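# Roll the carton in the palm so its label faces up

## Task

The carton starts resting loosely on the palm of the right hand, which faces upward. Rotate it using only that hand until its label points up; its heading about the vertical axis is free, and the goal picture shows one acceptable resting pose. The hand, its wrist camera, the camera post and the arm's final link are the only things the carton may touch, and it must never leave the hand. At the end the carton must rest motionless on the palm or fingers, clear of the wrist, camera and post. The palm must face straight up, and no hand motor may show "moving" or "overload" or be building toward a shutdown; motors that were dead from the start are excused. Then declare the job finished. The hand is opened after that, and the label must still face up with the carton lying on the open hand, not held there only by the robot.

## Robot and tools

ROBOT. One six-joint arm carrying a right hand with 16 motors: index, middle and ring fingers with 4 each, and a thumb with 4. Joint ranges in rad: shoulder pan -3.142..3.142; shoulder lift, wrist 1, wrist 2 and wrist 3 -6.283..6.283; elbow 0.000..3.142. Load limits in N m: 133 for pan, lift and elbow, 24.9 for each wrist joint. The carried carton's weight adds to these loads.

FRAMES. Scene frame: origin on the table top under the arm base, +z up, and +y to the left when looking along +x. Hand-point frame: the point sits in front of the palm, where thumb tip meets index and middle tips. +z runs along the straight fingers toward the tips, +x runs across the palm away from the thumb, and +y points out of the palm face, which is at y = -0.062 m. Knuckles are at z = -0.017 m and straight fingertips reach 0.139 m beyond. Bending moves the tips toward +y. A fixed mast near the wrist, on the palm side, occupies x +0.05..+0.10, z -0.16..-0.11, up to y = +0.06 m. Fingertip rubber caps grip well; the rest of the hand is slippery.

execute_actions(actions). This is a list of actions run in order. Each action is a table of at most 15 rows, and each row lasts one 1/30 s step. If a table is shorter, its final row repeats until 15 steps are done. An empty list only returns the state. Every row holds 24 numbers in [-1, 1]:
- dx, dy, dz, rx, ry, rz: an OFFSET of the hand point, in its own axes, from the pose measured when the action began. For the first action of a call, that is the last reported pose. Every row is measured from that same start, not from the row before. 1.0 = 0.6 m or 180 degrees, and rx, ry, rz form one rotation vector. Each step is clipped to 100 mm and 16 degrees from the measured pose. Afterwards the arm only finishes the last clipped pose, so large moves take several actions. Position wins over orientation when both cannot be reached.
- 16 absolute hinge goals, each scaled between its stops, in this order. Each entry gives degrees at +1, degrees at -1, and the straight value. index_mcp (-18, +128; +0.75), index_abd (-60, +60; +0.00), index_pip (-29, +108; +0.58), index_dip (-21, +117; +0.70), then the same four for middle and for ring. thumb_cmc (-20, +120; +0.71), thumb_axl (-27, +140; +0.68), thumb_mcp (-69, +109; +0.23), thumb_ipl (-77, +108; +0.17). Going toward -1: mcp, pip and dip curl the finger toward the palm, and abd swings it away from the thumb. thumb_cmc brings the thumb from beside the palm to in front of it, and thumb_axl rolls it about its length. With axl straight, thumb_mcp and thumb_ipl bend the thumb toward +z. With axl at -0.40 they bend it the way cmc toward -1 swings it.
- current_limit: a cap for all motors, from 0 mA at -1 to 550 mA at +1, never below 11 mA. A low cap also slows hinges and may leave fingers too weak to lift.
- speed: set-points travel at (speed+1)/2 of 5.9 rad/s, minimum 0.001 of that. The start values are +0.4 and -0.6. The last values sent stay in force.

move(target, speed, stop_force, blocking). target is one 24-number row as above, with its pose part an offset from the last reported pose. The hand point follows a straight path lasting 0.5 to 10 s; anything longer is cut short. It takes the shorter rotation and does not slow for obstacles. The hand numbers are sent at the start. speed: 0.002..0.5 m/s, default 0.25, with rotation up to twice that in rad/s. stop_force: 9..40 N, allowed only after 0.2 s of the scene. The path stops when the push against the motion, along the line to target in the starting hand axes, rises that far; the arm then backs up 2 steps and holds. It is unreliable on rotating moves, and you should omit it when pulling away from a contact. blocking=false returns after 0.5 s; check with wait(0). It cannot be combined with stop_force, and other motion calls are refused until the move ends. The move: line reports done, off_target, moving, held, fault or contact. limits=paced means the pose was clipped, and limits=held means steps were blocked, after which the arm may jump fast.

wait(seconds): 0..10, holds the last command. stop(): brakes a running move. zoom_image(camera, region): camera is one of cam_head_left, cam_head_right, cam_high, cam_low, cam_wrist (each 504x504). region is [x0, y0, x1, y1] in pixels, at most 504x504. show_instructions(): shows the reference images. finished_scene(scene): pass the current scene's number (1 here) to declare done. It cannot be undone.

RESULTS. The state line gives end_effector_position (m) and end_effector_quat_wxyz in the scene frame, plus velocities; the printed position can be off at long reach. "Hand target" is where the controller is driving. "pose unreachable" means a clearance check altered or blocked the command. hand_goal, hand_measured, hand_current_ma (positive pushes toward -1) and hand_state (moving, goal, blocked, overload) each list motors in row order. Step readings list positions, and HELD marks rows that were held back. Wrist force and torque are in hand axes, with up to 4 N offset, 2.4 N noise SD, saturation near 50 N; "no reading" is harmless. Arm commands lag about 0.17 s. The simulation runs while you think, holding the last command.

AVOID. Never let the carton touch the table or leave the hand. Brief outside pushes may jostle it. A motor at 495 mA or more for 5 s total shuts down for 10 s. Contact torque at a joint limit, or any outside force of 150 N, causes a 10 s stop that skips the rest of the call; a HAND FAULT line does the same. After any stop the hand ignores new numbers until the arm recovers. MOTOR HOT warns at 70 °C, and at 85 °C an OVER-TEMPERATURE FAULT brakes the arm. Keep moves slow and smooth, avoid hard presses, and keep the palm level before finishing.

Each tool is called after "Emit:" in YAML: its name, and indented under it one key for each argument.

Reference images:

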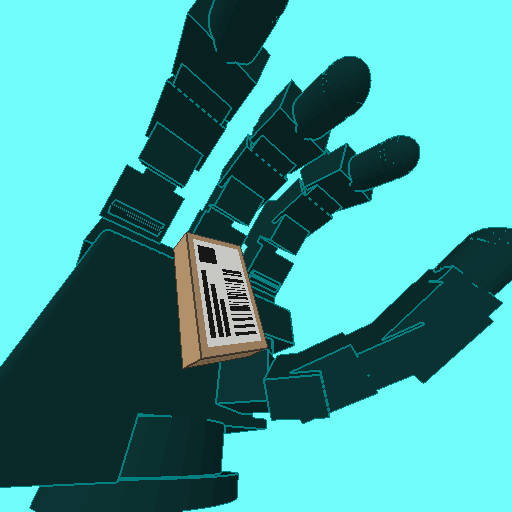

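## Session

Emit:
execute_actions:
  actions: []

Scene clock: 0.00 s.
end_effector_position=(+0.6047, +0.0419, +0.4805) hand_goal=(+0.046, +0.000, -0.008, +0.280, +0.046, +0.000, -0.008, +0.280, +0.046, +0.000, -0.008, +0.280, -0.104, +0.266, +0.032, -0.018) hand_measured=(+0.060, +0.000, -0.006, +0.282, +0.062, +0.000, -0.004, +0.282, +0.060, +0.000, -0.004, +0.282, -0.092, +0.270, +0.034, -0.016) hand_current_ma=(+82, +0, +15, +14, +90, +0, +16, +13, +82, +0, +16, +14, +63, +29, +12, +11) hand_state=(goal, goal, goal, goal, goal, goal, goal, goal, goal, goal, goal, goal, goal, goal, goal, goal) hand_current_limit=0.40 hand_speed=-0.60 end_effector_quat_wxyz=(+0.506, +0.477, +0.520, +0.496) end_effector_velocity=(+0.000, -0.001, +0.000) end_effector_angular_velocity=(-0.002, -0.001, -0.001)
Joint positions: [-0.19  -1.156  2.229 -4.203 -1.32  -0.054]
Joint velocities: [-0.002 -0.    -0.001  0.     0.    -0.002]
Wrist force (N, on the end effector, along its own x y z axes, offset not removed): no reading
Wrist torque (N m, same axes, about the end effector's origin, offset not removed): no reading
Hand target: +0.605, +0.042, +0.481; +0.506, +0.477, +0.520, +0.496

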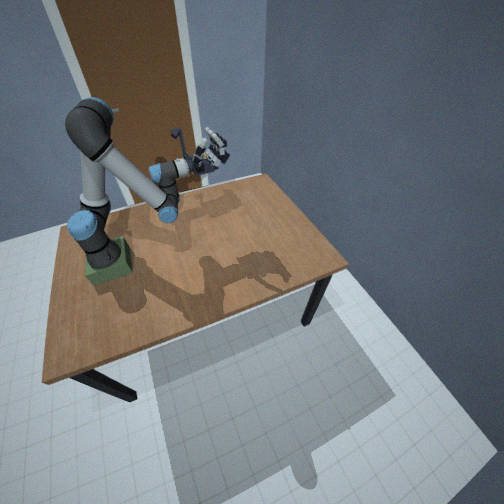

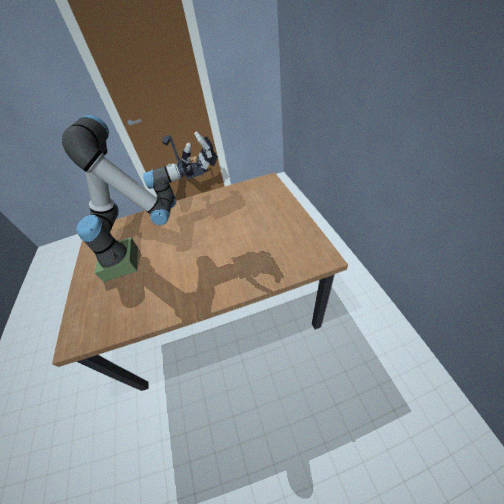

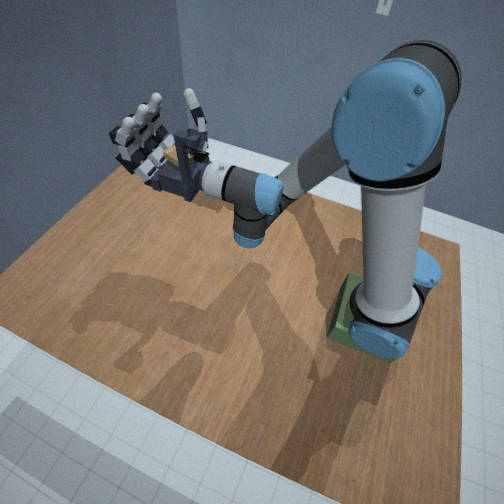

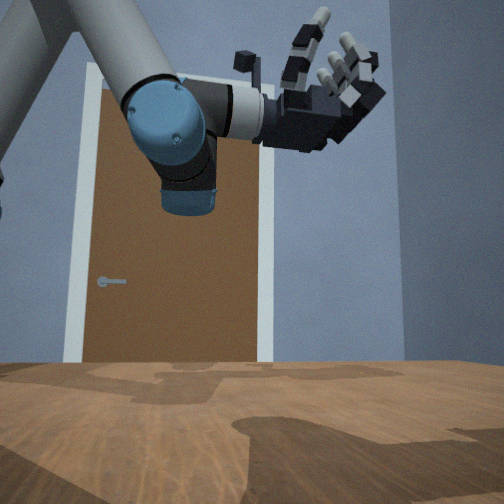

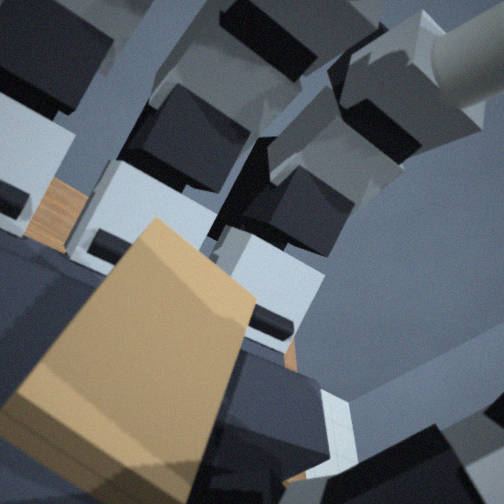

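Emit:
zoom_image:
  camera: "cam_high"
  region: [100,80,260,240]

Emit:
zoom_image:
  camera: "cam_head_left"
  region: [160,110,250,200]

Region (100, 80, 260, 240) of cam_high's 504x504 image, scaled by 3.150, with more detail than that image has.

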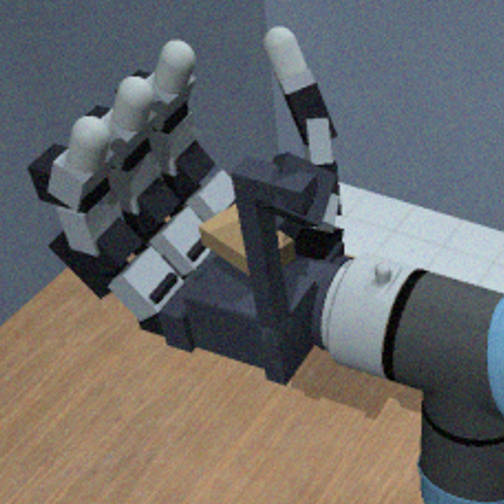

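Region (160, 110, 250, 200) of cam_head_left's 504x504 image, scaled by 5.600, with more detail than that image has.

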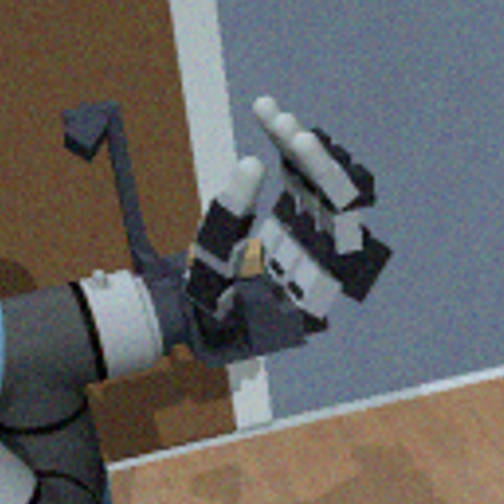

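Emit:
move:
  target: [0,0,0,0.1,0,0,0.55,0,0.2,0.1,0.55,0,0.2,0.1,0.55,0,0.2,0.1,0.1,0.266,0.032,-0.018,0.4,-0.6]
  speed: 0.15

Scene clock: 16.53 s.
end_effector_position=(+0.6046, +0.0419, +0.4805) hand_goal=(+0.550, +0.000, +0.200, +0.100, +0.550, +0.000, +0.200, +0.100, +0.550, +0.000, +0.200, +0.100, +0.100, +0.266, +0.032, -0.018) hand_measured=(+0.558, +0.000, +0.200, +0.102, +0.560, +0.000, +0.200, +0.102, +0.558, +0.000, +0.200, +0.104, +0.104, +0.270, +0.034, -0.016) hand_current_ma=(+50, +0, +1, +15, +55, +0, +1, +15, +50, +0, +1, +15, +26, +28, +10, +11) hand_state=(goal, goal, goal, goal, goal, goal, goal, goal, goal, goal, goal, goal, goal, goal, goal, goal) hand_current_limit=0.40 hand_speed=-0.60 end_effector_quat_wxyz=(+0.425, +0.550, +0.591, +0.409) end_effector_velocity=(+0.001, +0.001, -0.000) end_effector_angular_velocity=(+0.001, +0.013, +0.002)
Joint positions: [-0.189 -1.438  2.296 -3.667 -1.35  -0.13 ]
Joint velocities: [ 0.001 -0.009 -0.002  0.024  0.001 -0.002]
Wrist force (N, on the end effector, along its own x y z axes, offset not removed): [1.1 0.1 -0.3]
Wrist torque (N m, same axes, about the end effector's origin, offset not removed): [0.13 -0.20 -0.12]
Hand target: +0.605, +0.042, +0.481; +0.425, +0.551, +0.591, +0.409
Off the commanded pose: 0.000 m, 0 deg.
move: done

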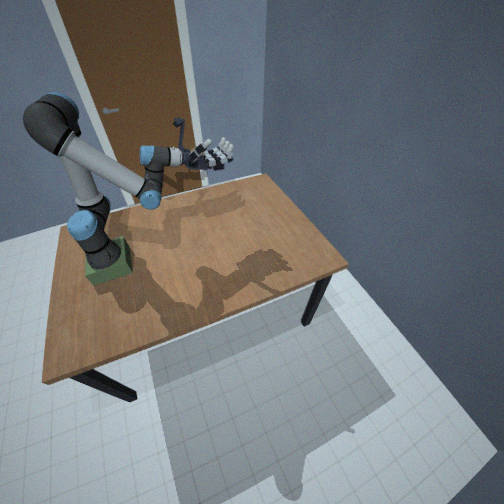

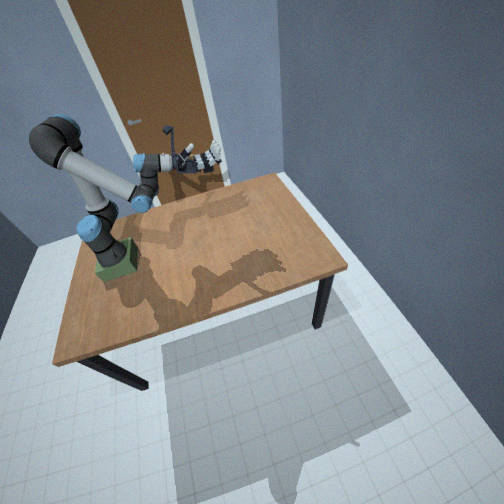

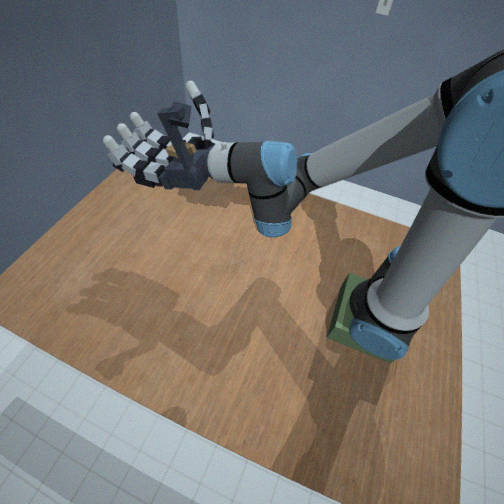

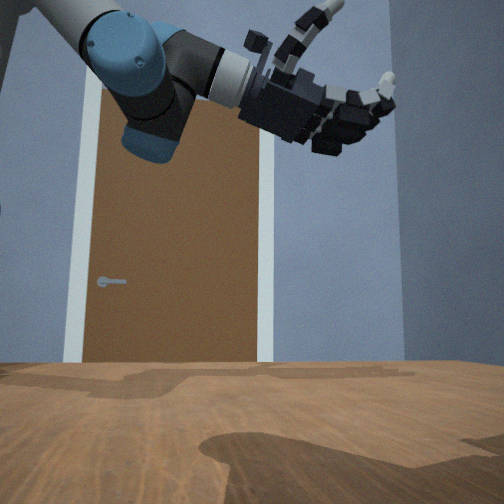

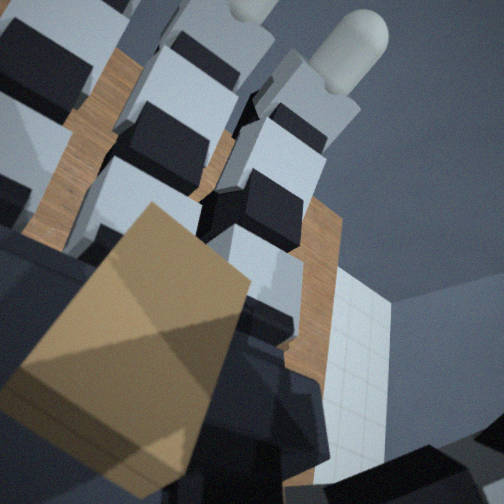

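Emit:
move:
  target: [0,0,0,0.06,0,0,0.7,0,0.05,0.0,0.7,0,0.05,0.0,0.7,0,0.05,0.0,0.1,0.266,0.032,-0.018,0.4,-0.6]
  speed: 0.1

Scene clock: 22.77 s.
end_effector_position=(+0.6047, +0.0418, +0.4804) hand_goal=(+0.700, +0.000, +0.050, +0.000, +0.700, +0.000, +0.050, +0.000, +0.700, +0.000, +0.050, +0.000, +0.100, +0.266, +0.032, -0.018) hand_measured=(+0.708, +0.000, +0.060, +0.004, +0.710, +0.000, +0.060, +0.004, +0.708, +0.000, +0.060, +0.004, +0.104, +0.270, +0.032, -0.016) hand_current_ma=(+47, +0, +48, +18, +57, +0, +51, +18, +47, +0, +51, +19, +26, +28, +3, +10) hand_state=(goal, goal, goal, goal, goal, goal, goal, goal, goal, goal, goal, goal, goal, goal, goal, goal) hand_current_limit=0.40 hand_speed=-0.60 end_effector_quat_wxyz=(+0.372, +0.588, +0.626, +0.352) end_effector_velocity=(-0.000, -0.000, +0.001) end_effector_angular_velocity=(-0.002, +0.010, -0.001)
Joint positions: [-0.18  -1.584  2.266 -3.301 -1.385 -0.164]
Joint velocities: [ 0.001 -0.009 -0.004  0.023 -0.004 -0.002]
Wrist force (N, on the end effector, along its own x y z axes, offset not removed): [-2.0 0.3 -0.2]
Wrist torque (N m, same axes, about the end effector's origin, offset not removed): [0.15 0.30 -0.34]
Hand target: +0.605, +0.042, +0.480; +0.372, +0.588, +0.626, +0.352
Off the commanded pose: 0.000 m, 0 deg.
move: done

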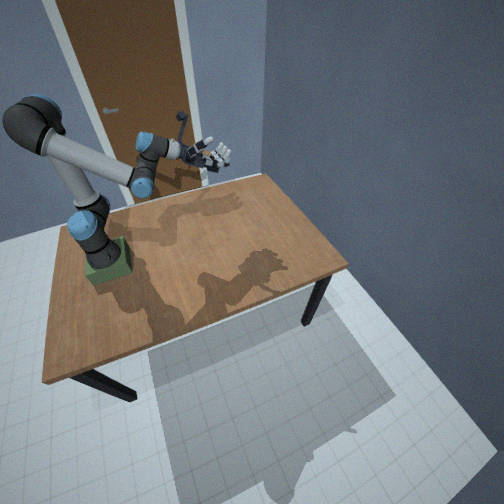

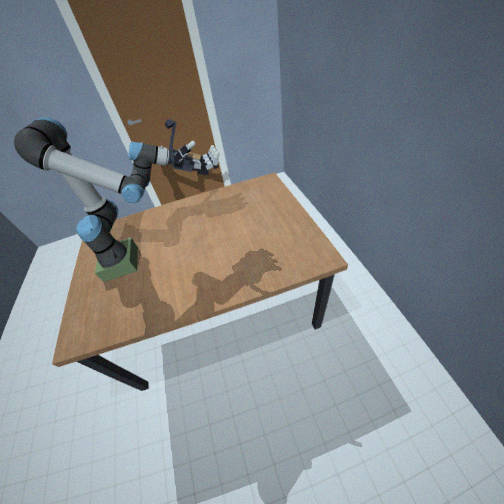

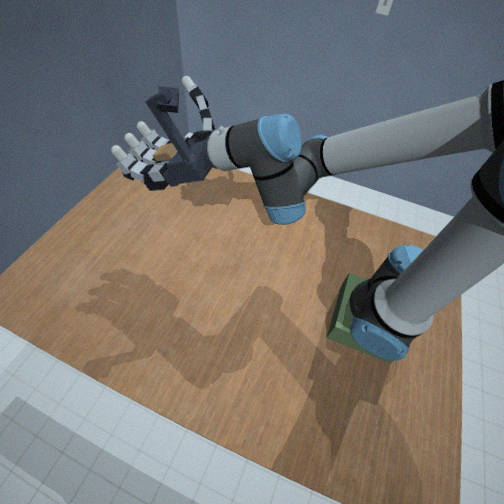

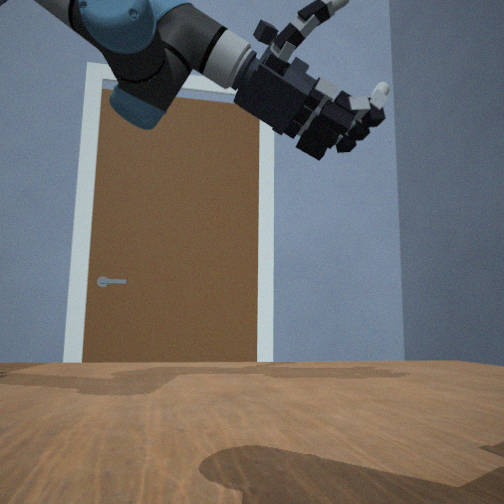

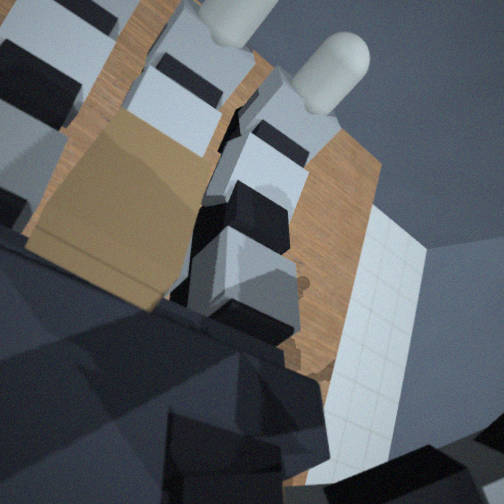

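Emit:
move:
  target: [0,0,0,0.02,0,0,0.55,0,0.2,0.1,0.7,0,0.3,-0.1,0.55,0,0.2,0.1,0.1,0.266,0.032,-0.018,0.4,-0.7]
  speed: 0.1

Emit:
zoom_image:
  camera: "cam_high"
  region: [100,80,230,210]

Scene clock: 27.57 s.
end_effector_position=(+0.6047, +0.0418, +0.4804) hand_goal=(+0.550, +0.000, +0.200, +0.100, +0.700, +0.000, +0.300, -0.100, +0.550, +0.000, +0.200, +0.100, +0.100, +0.266, +0.032, -0.018) hand_measured=(+0.574, +0.000, +0.200, +0.098, +0.710, +0.000, +0.300, -0.096, +0.574, +0.000, +0.200, +0.098, +0.104, +0.270, +0.032, -0.016) hand_current_ma=(+135, +0, +2, -13, +57, +0, +2, +19, +135, +0, +2, -14, +26, +28, +1, +10) hand_state=(blocked, goal, goal, goal, goal, goal, goal, goal, blocked, goal, goal, goal, goal, goal, goal, goal) hand_current_limit=0.40 hand_speed=-0.70 end_effector_quat_wxyz=(+0.354, +0.599, +0.637, +0.332) end_effector_velocity=(+0.000, +0.000, -0.000) end_effector_angular_velocity=(+0.000, +0.013, +0.000)
Joint positions: [-0.176 -1.622  2.244 -3.181 -1.399 -0.173]
Joint velocities: [ 0.001 -0.007 -0.005  0.025 -0.001 -0.002]
Wrist force (N, on the end effector, along its own x y z axes, offset not removed): [-1.2 1.1 0.5]
Wrist torque (N m, same axes, about the end effector's origin, offset not removed): [0.17 0.19 -0.27]
Hand target: +0.605, +0.042, +0.480; +0.354, +0.599, +0.637, +0.332
Off the commanded pose: 0.000 m, 0 deg.
move: done

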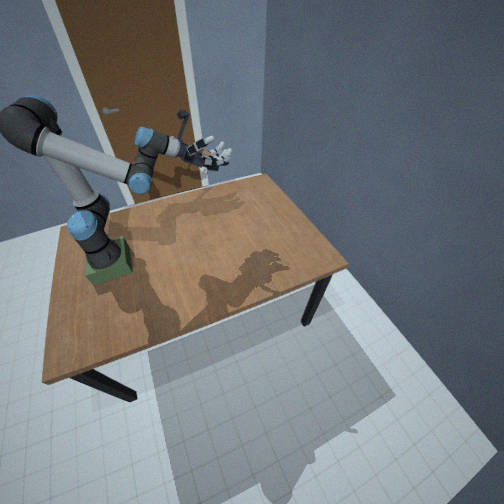

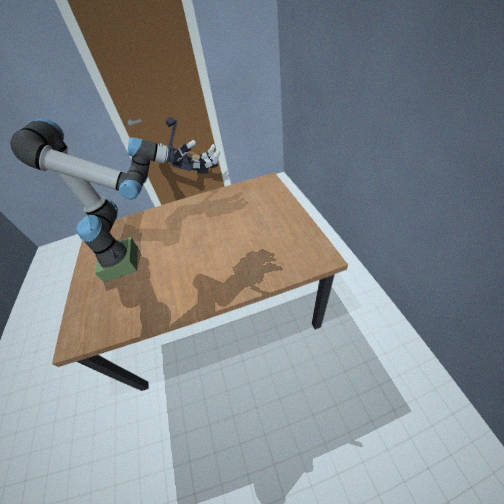

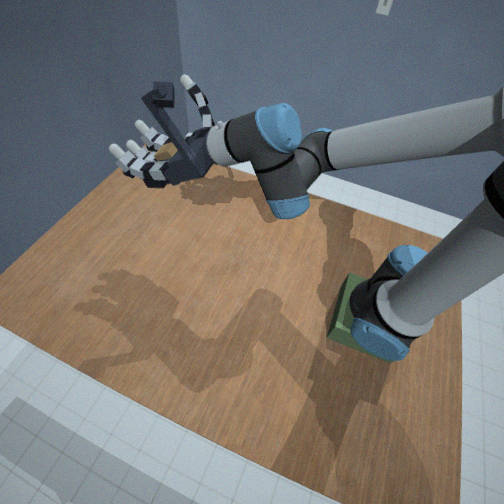

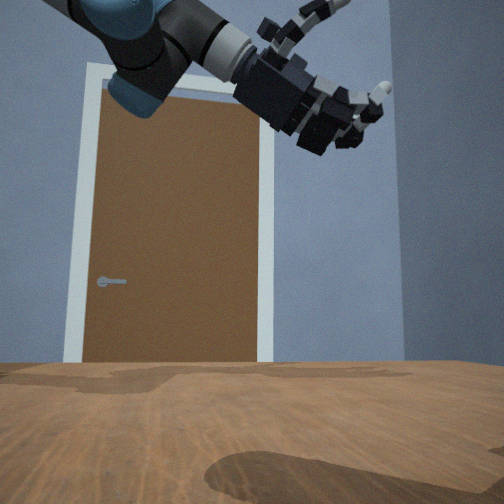

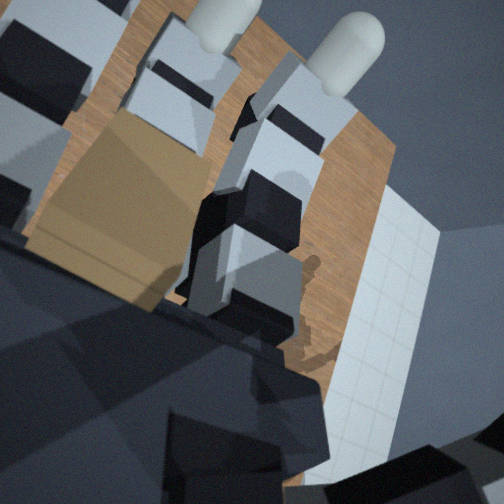

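Region (100, 80, 230, 210) of cam_high's 504x504 image, scaled by 3.877, with more detail than that image has.

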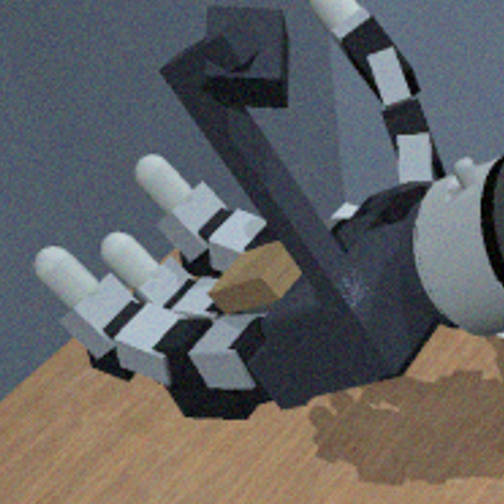

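Emit:
move:
  target: [0,0,0,0.05,0,0,0.05,0,0.3,0.2,0.1,0,0.3,0.0,0.05,0,0.3,0.2,0.1,0.266,0.032,-0.018,0.4,-0.8]
  speed: 0.1

Emit:
zoom_image:
  camera: "cam_high"
  region: [100,80,230,210]

Scene clock: 32.53 s.
end_effector_position=(+0.6047, +0.0418, +0.4804) hand_goal=(+0.050, +0.000, +0.300, +0.200, +0.100, +0.000, +0.300, +0.000, +0.050, +0.000, +0.300, +0.200, +0.100, +0.266, +0.032, -0.018) hand_measured=(+0.074, +0.000, +0.300, +0.198, +0.132, +0.000, +0.300, -0.002, +0.074, +0.000, +0.300, +0.198, +0.104, +0.270, +0.032, -0.016) hand_current_ma=(+140, +0, +2, -13, +167, +0, +2, -13, +140, +0, +3, -13, +26, +28, -3, +9) hand_state=(blocked, goal, goal, goal, blocked, goal, goal, goal, blocked, goal, goal, goal, goal, goal, goal, goal) hand_current_limit=0.40 hand_speed=-0.80 end_effector_quat_wxyz=(+0.306, +0.625, +0.661, +0.281) end_effector_velocity=(+0.000, -0.000, +0.000) end_effector_angular_velocity=(-0.001, +0.000, +0.000)
Joint positions: [-0.164 -1.692  2.169 -2.88  -1.437 -0.189]
Joint velocities: [-0.     0.001 -0.001  0.     0.    -0.001]
Wrist force (N, on the end effector, along its own x y z axes, offset not removed): [0.5 -0.2 0.1]
Wrist torque (N m, same axes, about the end effector's origin, offset not removed): [0.18 -0.09 -0.21]
Hand target: +0.605, +0.042, +0.480; +0.306, +0.625, +0.661, +0.281
Off the commanded pose: 0.000 m, 0 deg.
move: done

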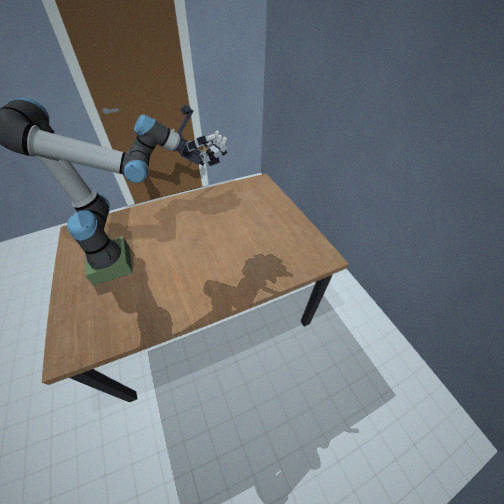

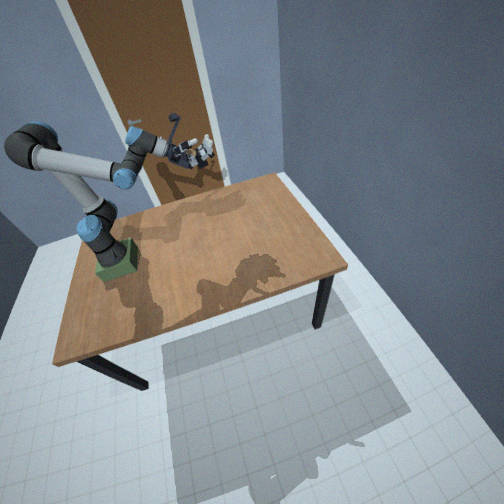

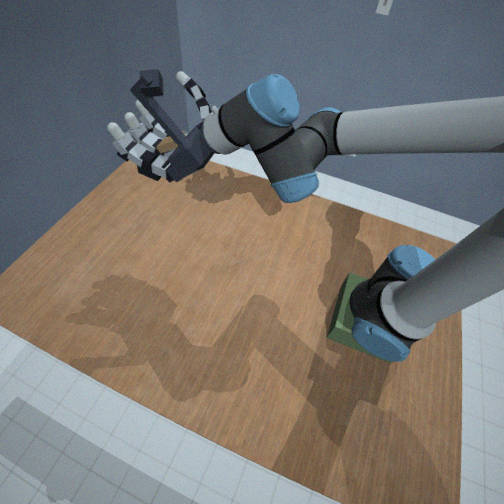

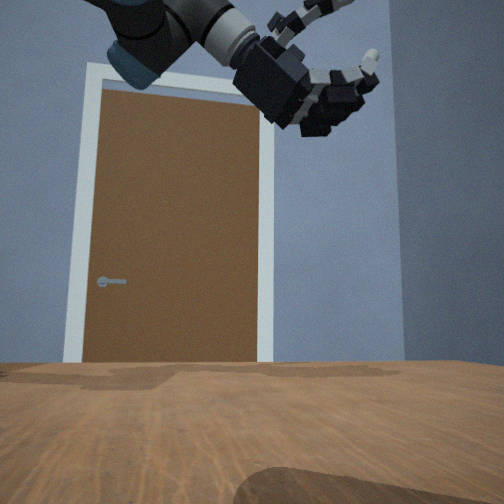

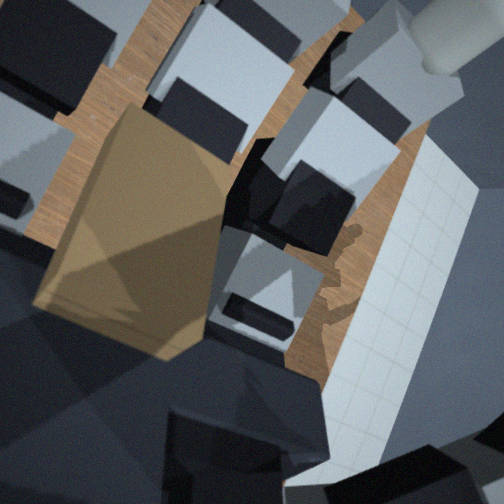

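Region (100, 80, 230, 210) of cam_high's 504x504 image, scaled by 3.877, with more detail than that image has.

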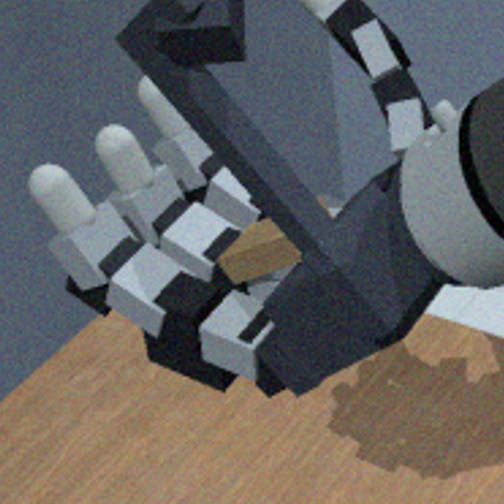

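Emit:
move:
  target: [0,0,0,0,0,0,0.35,0,0.45,0.0,0.45,0,0.55,-0.3,0.35,0,0.45,0.0,0.1,0.266,0.032,-0.018,0.4,-0.8]

Scene clock: 35.60 s.
end_effector_position=(+0.6047, +0.0418, +0.4804) hand_goal=(+0.350, +0.000, +0.450, +0.000, +0.450, +0.000, +0.550, -0.300, +0.350, +0.000, +0.450, +0.000, +0.100, +0.266, +0.032, -0.018) hand_measured=(+0.358, +0.000, +0.450, +0.004, +0.460, +0.000, +0.550, -0.296, +0.358, +0.000, +0.450, +0.004, +0.104, +0.270, +0.032, -0.016) hand_current_ma=(+49, +0, +3, +20, +56, +0, +1, +20, +49, +0, +3, +21, +26, +28, -3, +9) hand_state=(goal, goal, goal, goal, goal, goal, goal, goal, goal, goal, goal, goal, goal, goal, goal, goal) hand_current_limit=0.40 hand_speed=-0.80 end_effector_quat_wxyz=(+0.306, +0.625, +0.661, +0.281) end_effector_velocity=(+0.000, -0.000, +0.001) end_effector_angular_velocity=(+0.002, -0.003, -0.001)
Joint positions: [-0.164 -1.692  2.169 -2.88  -1.437 -0.189]
Joint velocities: [-0.001 -0.    -0.001 -0.002  0.001  0.002]
Wrist force (N, on the end effector, along its own x y z axes, offset not removed): [-0.7 0.5 -1.7]
Wrist torque (N m, same axes, about the end effector's origin, offset not removed): [0.32 0.08 -0.32]
Hand target: +0.605, +0.042, +0.480; +0.306, +0.625, +0.661, +0.281
Off the commanded pose: 0.000 m, 0 deg.
move: done

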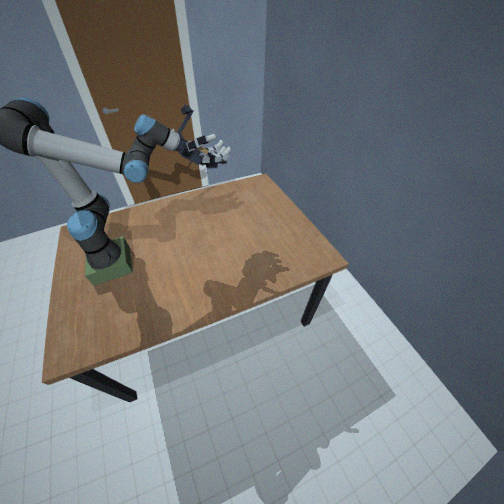

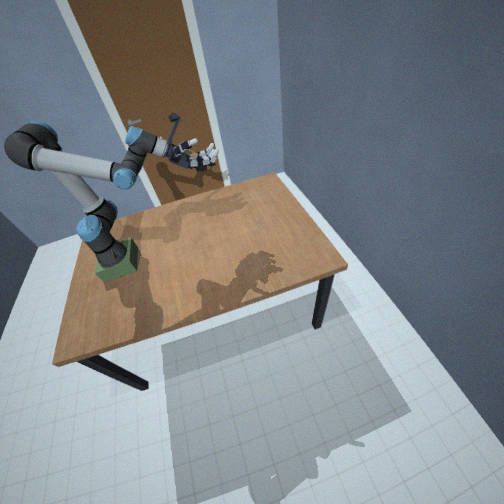

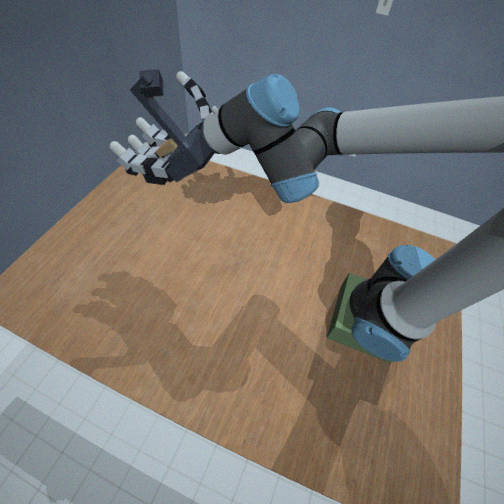

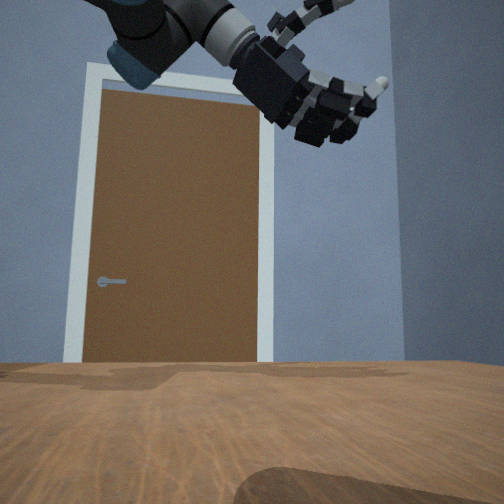

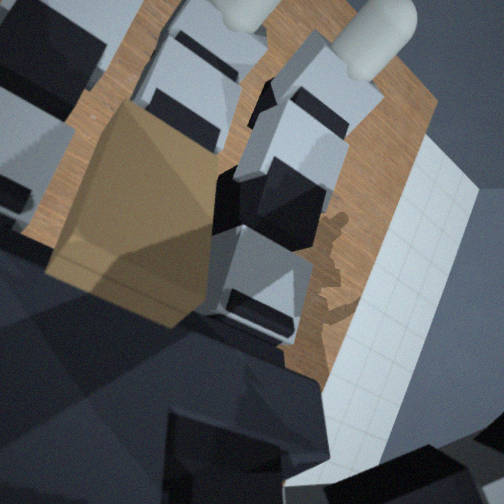

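Emit:
move:
  target: [0,0,0,-0.03,0,0,0.45,0,0.45,-0.1,0.68,0,0.65,-0.6,0.45,0,0.45,-0.1,0.1,0.266,0.032,-0.018,0.4,-0.85]
  speed: 0.1

Scene clock: 40.93 s.
end_effector_position=(+0.6047, +0.0418, +0.4804) hand_goal=(+0.450, +0.000, +0.450, -0.100, +0.680, +0.000, +0.650, -0.600, +0.450, +0.000, +0.450, -0.100, +0.100, +0.266, +0.032, -0.018) hand_measured=(+0.458, +0.000, +0.450, -0.096, +0.688, +0.000, +0.650, -0.596, +0.458, +0.000, +0.450, -0.096, +0.104, +0.270, +0.032, -0.016) hand_current_ma=(+48, +0, +3, +20, +45, +0, -1, +20, +48, +0, +3, +21, +26, +28, -4, +9) hand_state=(goal, goal, goal, goal, goal, goal, goal, goal, goal, goal, goal, goal, goal, goal, goal, goal) hand_current_limit=0.40 hand_speed=-0.85 end_effector_quat_wxyz=(+0.335, +0.610, +0.647, +0.312) end_effector_velocity=(+0.000, +0.000, -0.001) end_effector_angular_velocity=(+0.000, +0.000, +0.001)
Joint positions: [-0.172 -1.655  2.218 -3.059 -1.414 -0.18 ]
Joint velocities: [ 0.001  0.001  0.001 -0.002  0.     0.   ]
Wrist force (N, on the end effector, along its own x y z axes, offset not removed): [0.7 1.7 -1.0]
Wrist torque (N m, same axes, about the end effector's origin, offset not removed): [0.40 -0.06 -0.12]
Hand target: +0.605, +0.042, +0.480; +0.335, +0.610, +0.647, +0.312
Off the commanded pose: 0.000 m, 0 deg.
move: done

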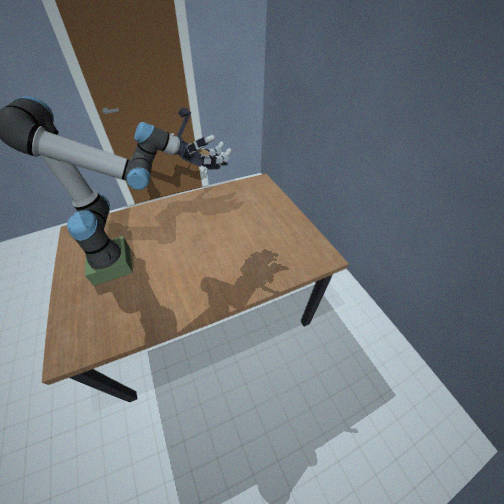

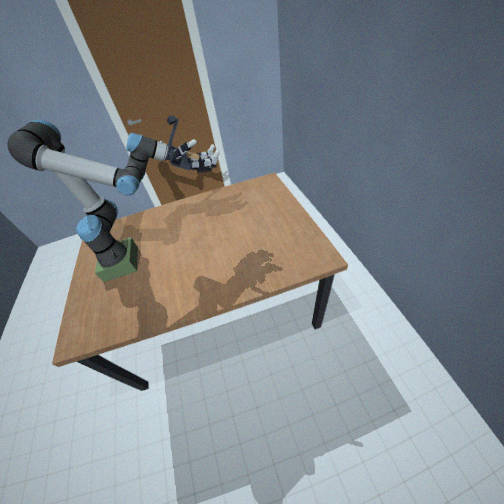

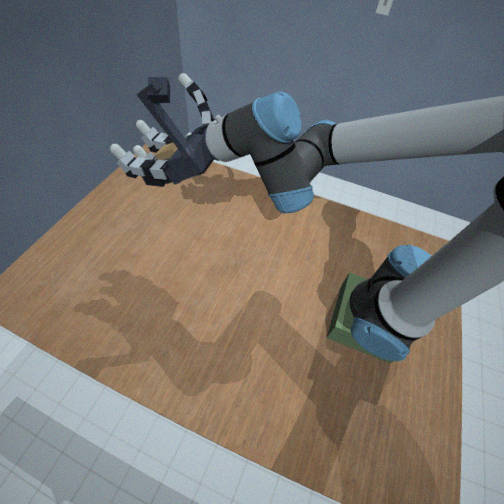

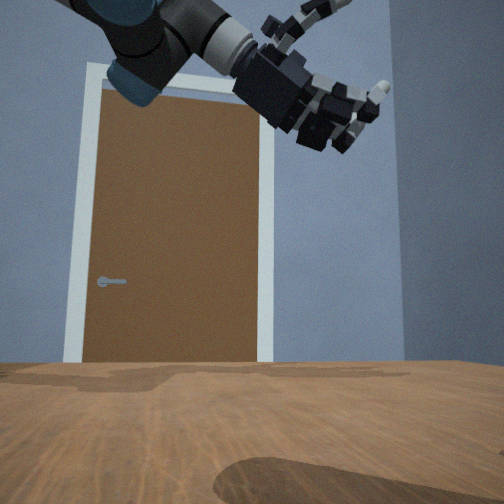

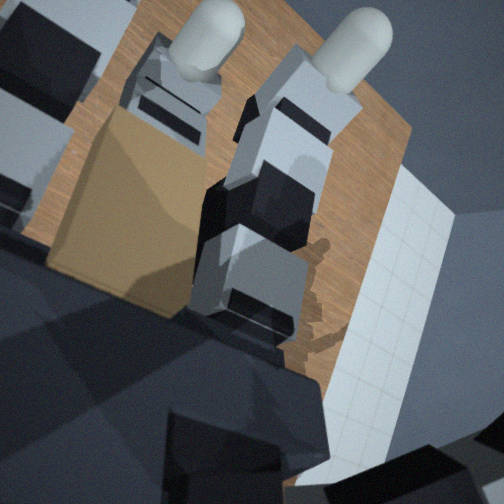

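Emit:
move:
  target: [0,0,0,0,0,0,0.7,0,0.3,-0.2,0.7,0,0.75,-0.7,0.55,0,0.4,-0.1,0.1,0.266,0.032,-0.018,0.4,-0.85]
  speed: 0.1

Emit:
zoom_image:
  camera: "cam_high"
  region: [100,90,210,200]

Emit:
zoom_image:
  camera: "cam_head_left"
  region: [170,120,245,195]

Scene clock: 46.13 s.
end_effector_position=(+0.6047, +0.0418, +0.4804) hand_goal=(+0.700, +0.000, +0.300, -0.200, +0.700, +0.000, +0.750, -0.700, +0.550, +0.000, +0.400, -0.100, +0.100, +0.266, +0.032, -0.018) hand_measured=(+0.706, +0.000, +0.310, -0.196, +0.708, +0.000, +0.750, -0.696, +0.558, +0.000, +0.410, -0.096, +0.104, +0.270, +0.032, -0.016) hand_current_ma=(+40, +0, +49, +19, +43, +0, -4, +20, +45, +0, +53, +21, +26, +28, -4, +9) hand_state=(goal, goal, goal, goal, goal, goal, goal, goal, goal, goal, goal, goal, goal, goal, goal, goal) hand_current_limit=0.40 hand_speed=-0.85 end_effector_quat_wxyz=(+0.335, +0.610, +0.647, +0.312) end_effector_velocity=(-0.000, +0.001, +0.001) end_effector_angular_velocity=(-0.001, -0.001, +0.002)
Joint positions: [-0.172 -1.655  2.218 -3.059 -1.414 -0.18 ]
Joint velocities: [ 0.002 -0.001  0.     0.    -0.    -0.001]
Wrist force (N, on the end effector, along its own x y z axes, offset not removed): [-0.3 0.7 -0.1]
Wrist torque (N m, same axes, about the end effector's origin, offset not removed): [0.22 0.03 -0.24]
Hand target: +0.605, +0.042, +0.480; +0.335, +0.610, +0.647, +0.312
Off the commanded pose: 0.000 m, 0 deg.
move: done

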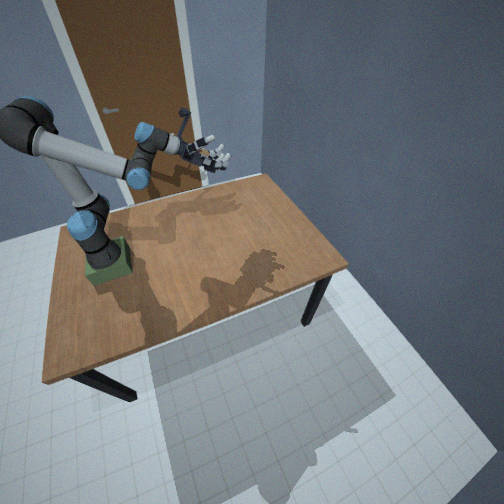

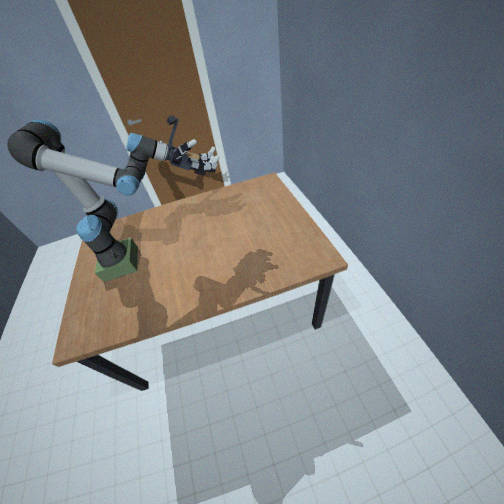

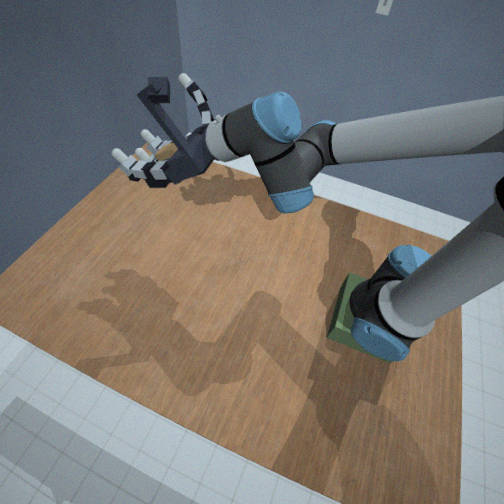

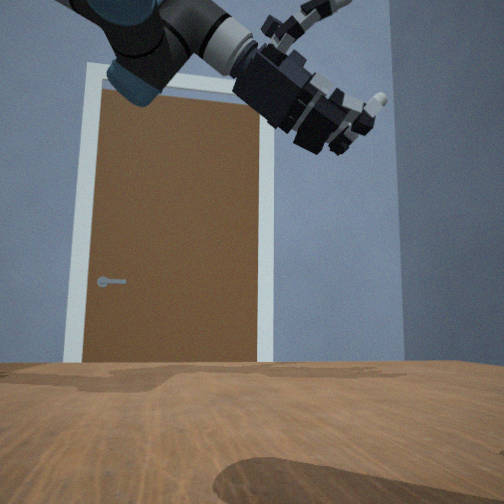

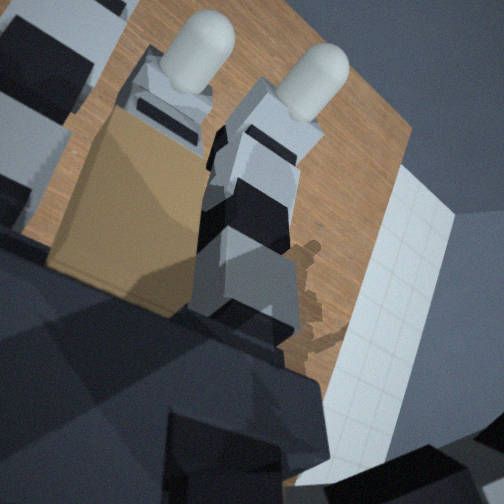

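Region (100, 90, 210, 200) of cam_high's 504x504 image, scaled by 4.582, with more detail than that image has.

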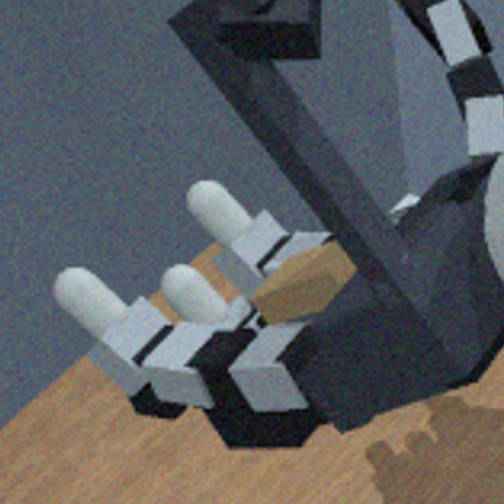

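Region (170, 120, 245, 195) of cam_head_left's 504x504 image, scaled by 6.720, with more detail than that image has.

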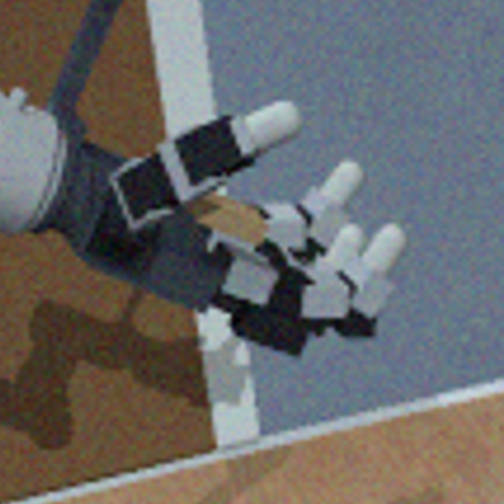

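Emit:
execute_actions:
  actions:
    - [[0,0,0,0,0,0,0.6,0,0.35,-0.2,0.5,0,0.75,-0.7,0.5,0,0.4,-0.1,0.1,0.266,0.032,-0.018,0.6,-0.5]]
    - [[0,0,0,0,0,0,0.6,0,0.35,-0.2,0.75,0,0.75,-0.7,0.5,0,0.4,-0.1,0.1,0.266,0.032,-0.018,0.6,1]]

Scene clock: 56.07 s.
end_effector_position=(+0.6047, +0.0418, +0.4804) hand_goal=(+0.600, +0.000, +0.350, -0.200, +0.750, +0.000, +0.750, -0.700, +0.500, +0.000, +0.400, -0.100, +0.100, +0.266, +0.032, -0.018) hand_measured=(+0.622, +0.000, +0.350, -0.196, +0.758, +0.000, +0.750, -0.696, +0.524, +0.000, +0.410, -0.096, +0.104, +0.270, +0.032, -0.016) hand_current_ma=(+124, +0, +1, +19, +46, +0, +1, +18, +130, +0, +50, +21, +26, +28, -4, +9) hand_state=(blocked, goal, goal, goal, goal, goal, goal, goal, blocked, goal, goal, goal, goal, goal, goal, goal) hand_current_limit=0.60 hand_speed=1.00 end_effector_quat_wxyz=(+0.335, +0.610, +0.647, +0.312) end_effector_velocity=(+0.000, -0.000, +0.000) end_effector_angular_velocity=(+0.000, +0.000, -0.001)
Joint positions: [-0.172 -1.655  2.218 -3.059 -1.414 -0.18 ]
Joint velocities: [-0.    -0.    -0.     0.001 -0.001  0.   ]
Wrist force (N, on the end effector, along its own x y z axes, offset not removed): [0.9 0.1 0.0]
Wrist torque (N m, same axes, about the end effector's origin, offset not removed): [0.17 -0.07 -0.14]
Hand target: +0.605, +0.042, +0.480; +0.335, +0.610, +0.647, +0.312
Off the commanded pose: 0.000 m, 0 deg.
Step readings (end_effector_position; steps 1 to 15: 1st action; 16 to 30: 2nd action):
0: (+0.6047, +0.0418, +0.4804)
1: (+0.6047, +0.0418, +0.4804)
2: (+0.6047, +0.0418, +0.4804)
4: (+0.6047, +0.0418, +0.4804)
8: (+0.6047, +0.0418, +0.4804)
15: (+0.6047, +0.0418, +0.4804)
16: (+0.6047, +0.0418, +0.4804)
17: (+0.6047, +0.0418, +0.4804)
19: (+0.6047, +0.0418, +0.4804)
23: (+0.6047, +0.0418, +0.4804)
30: end_effector_position above

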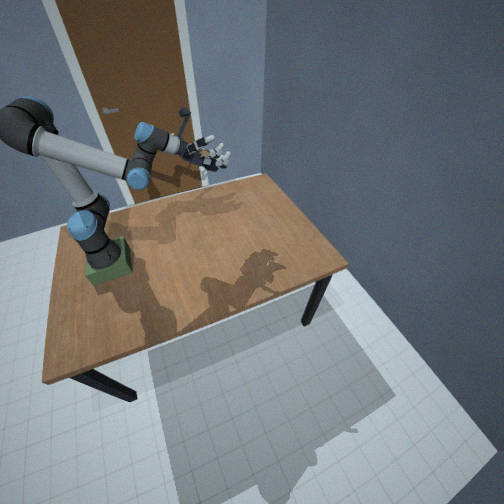

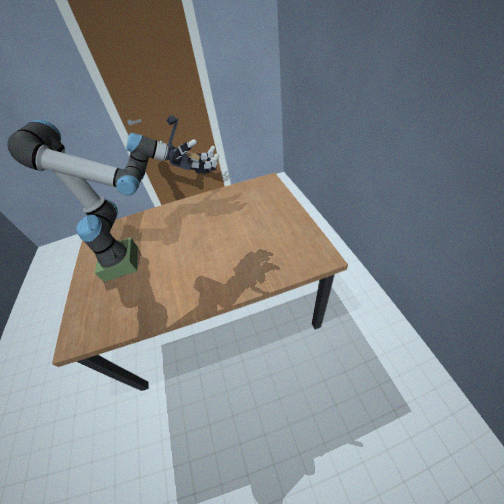

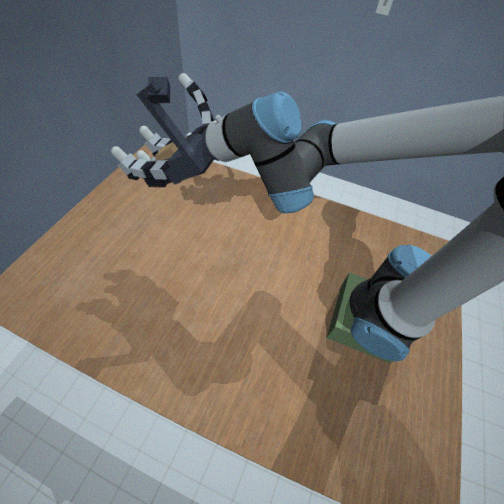

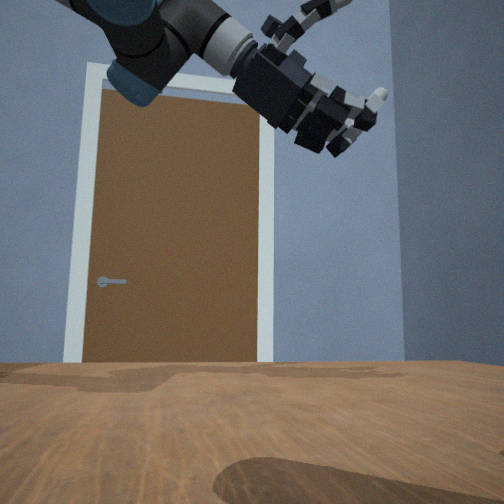

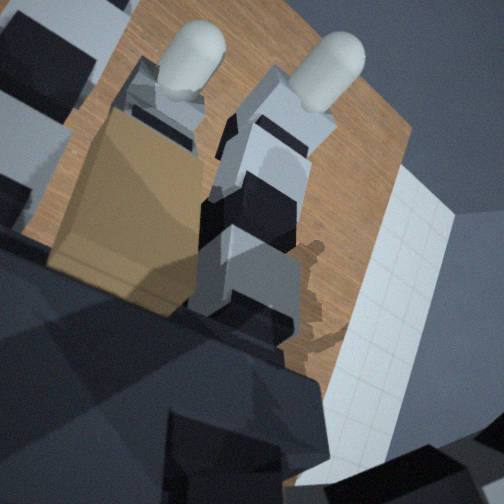

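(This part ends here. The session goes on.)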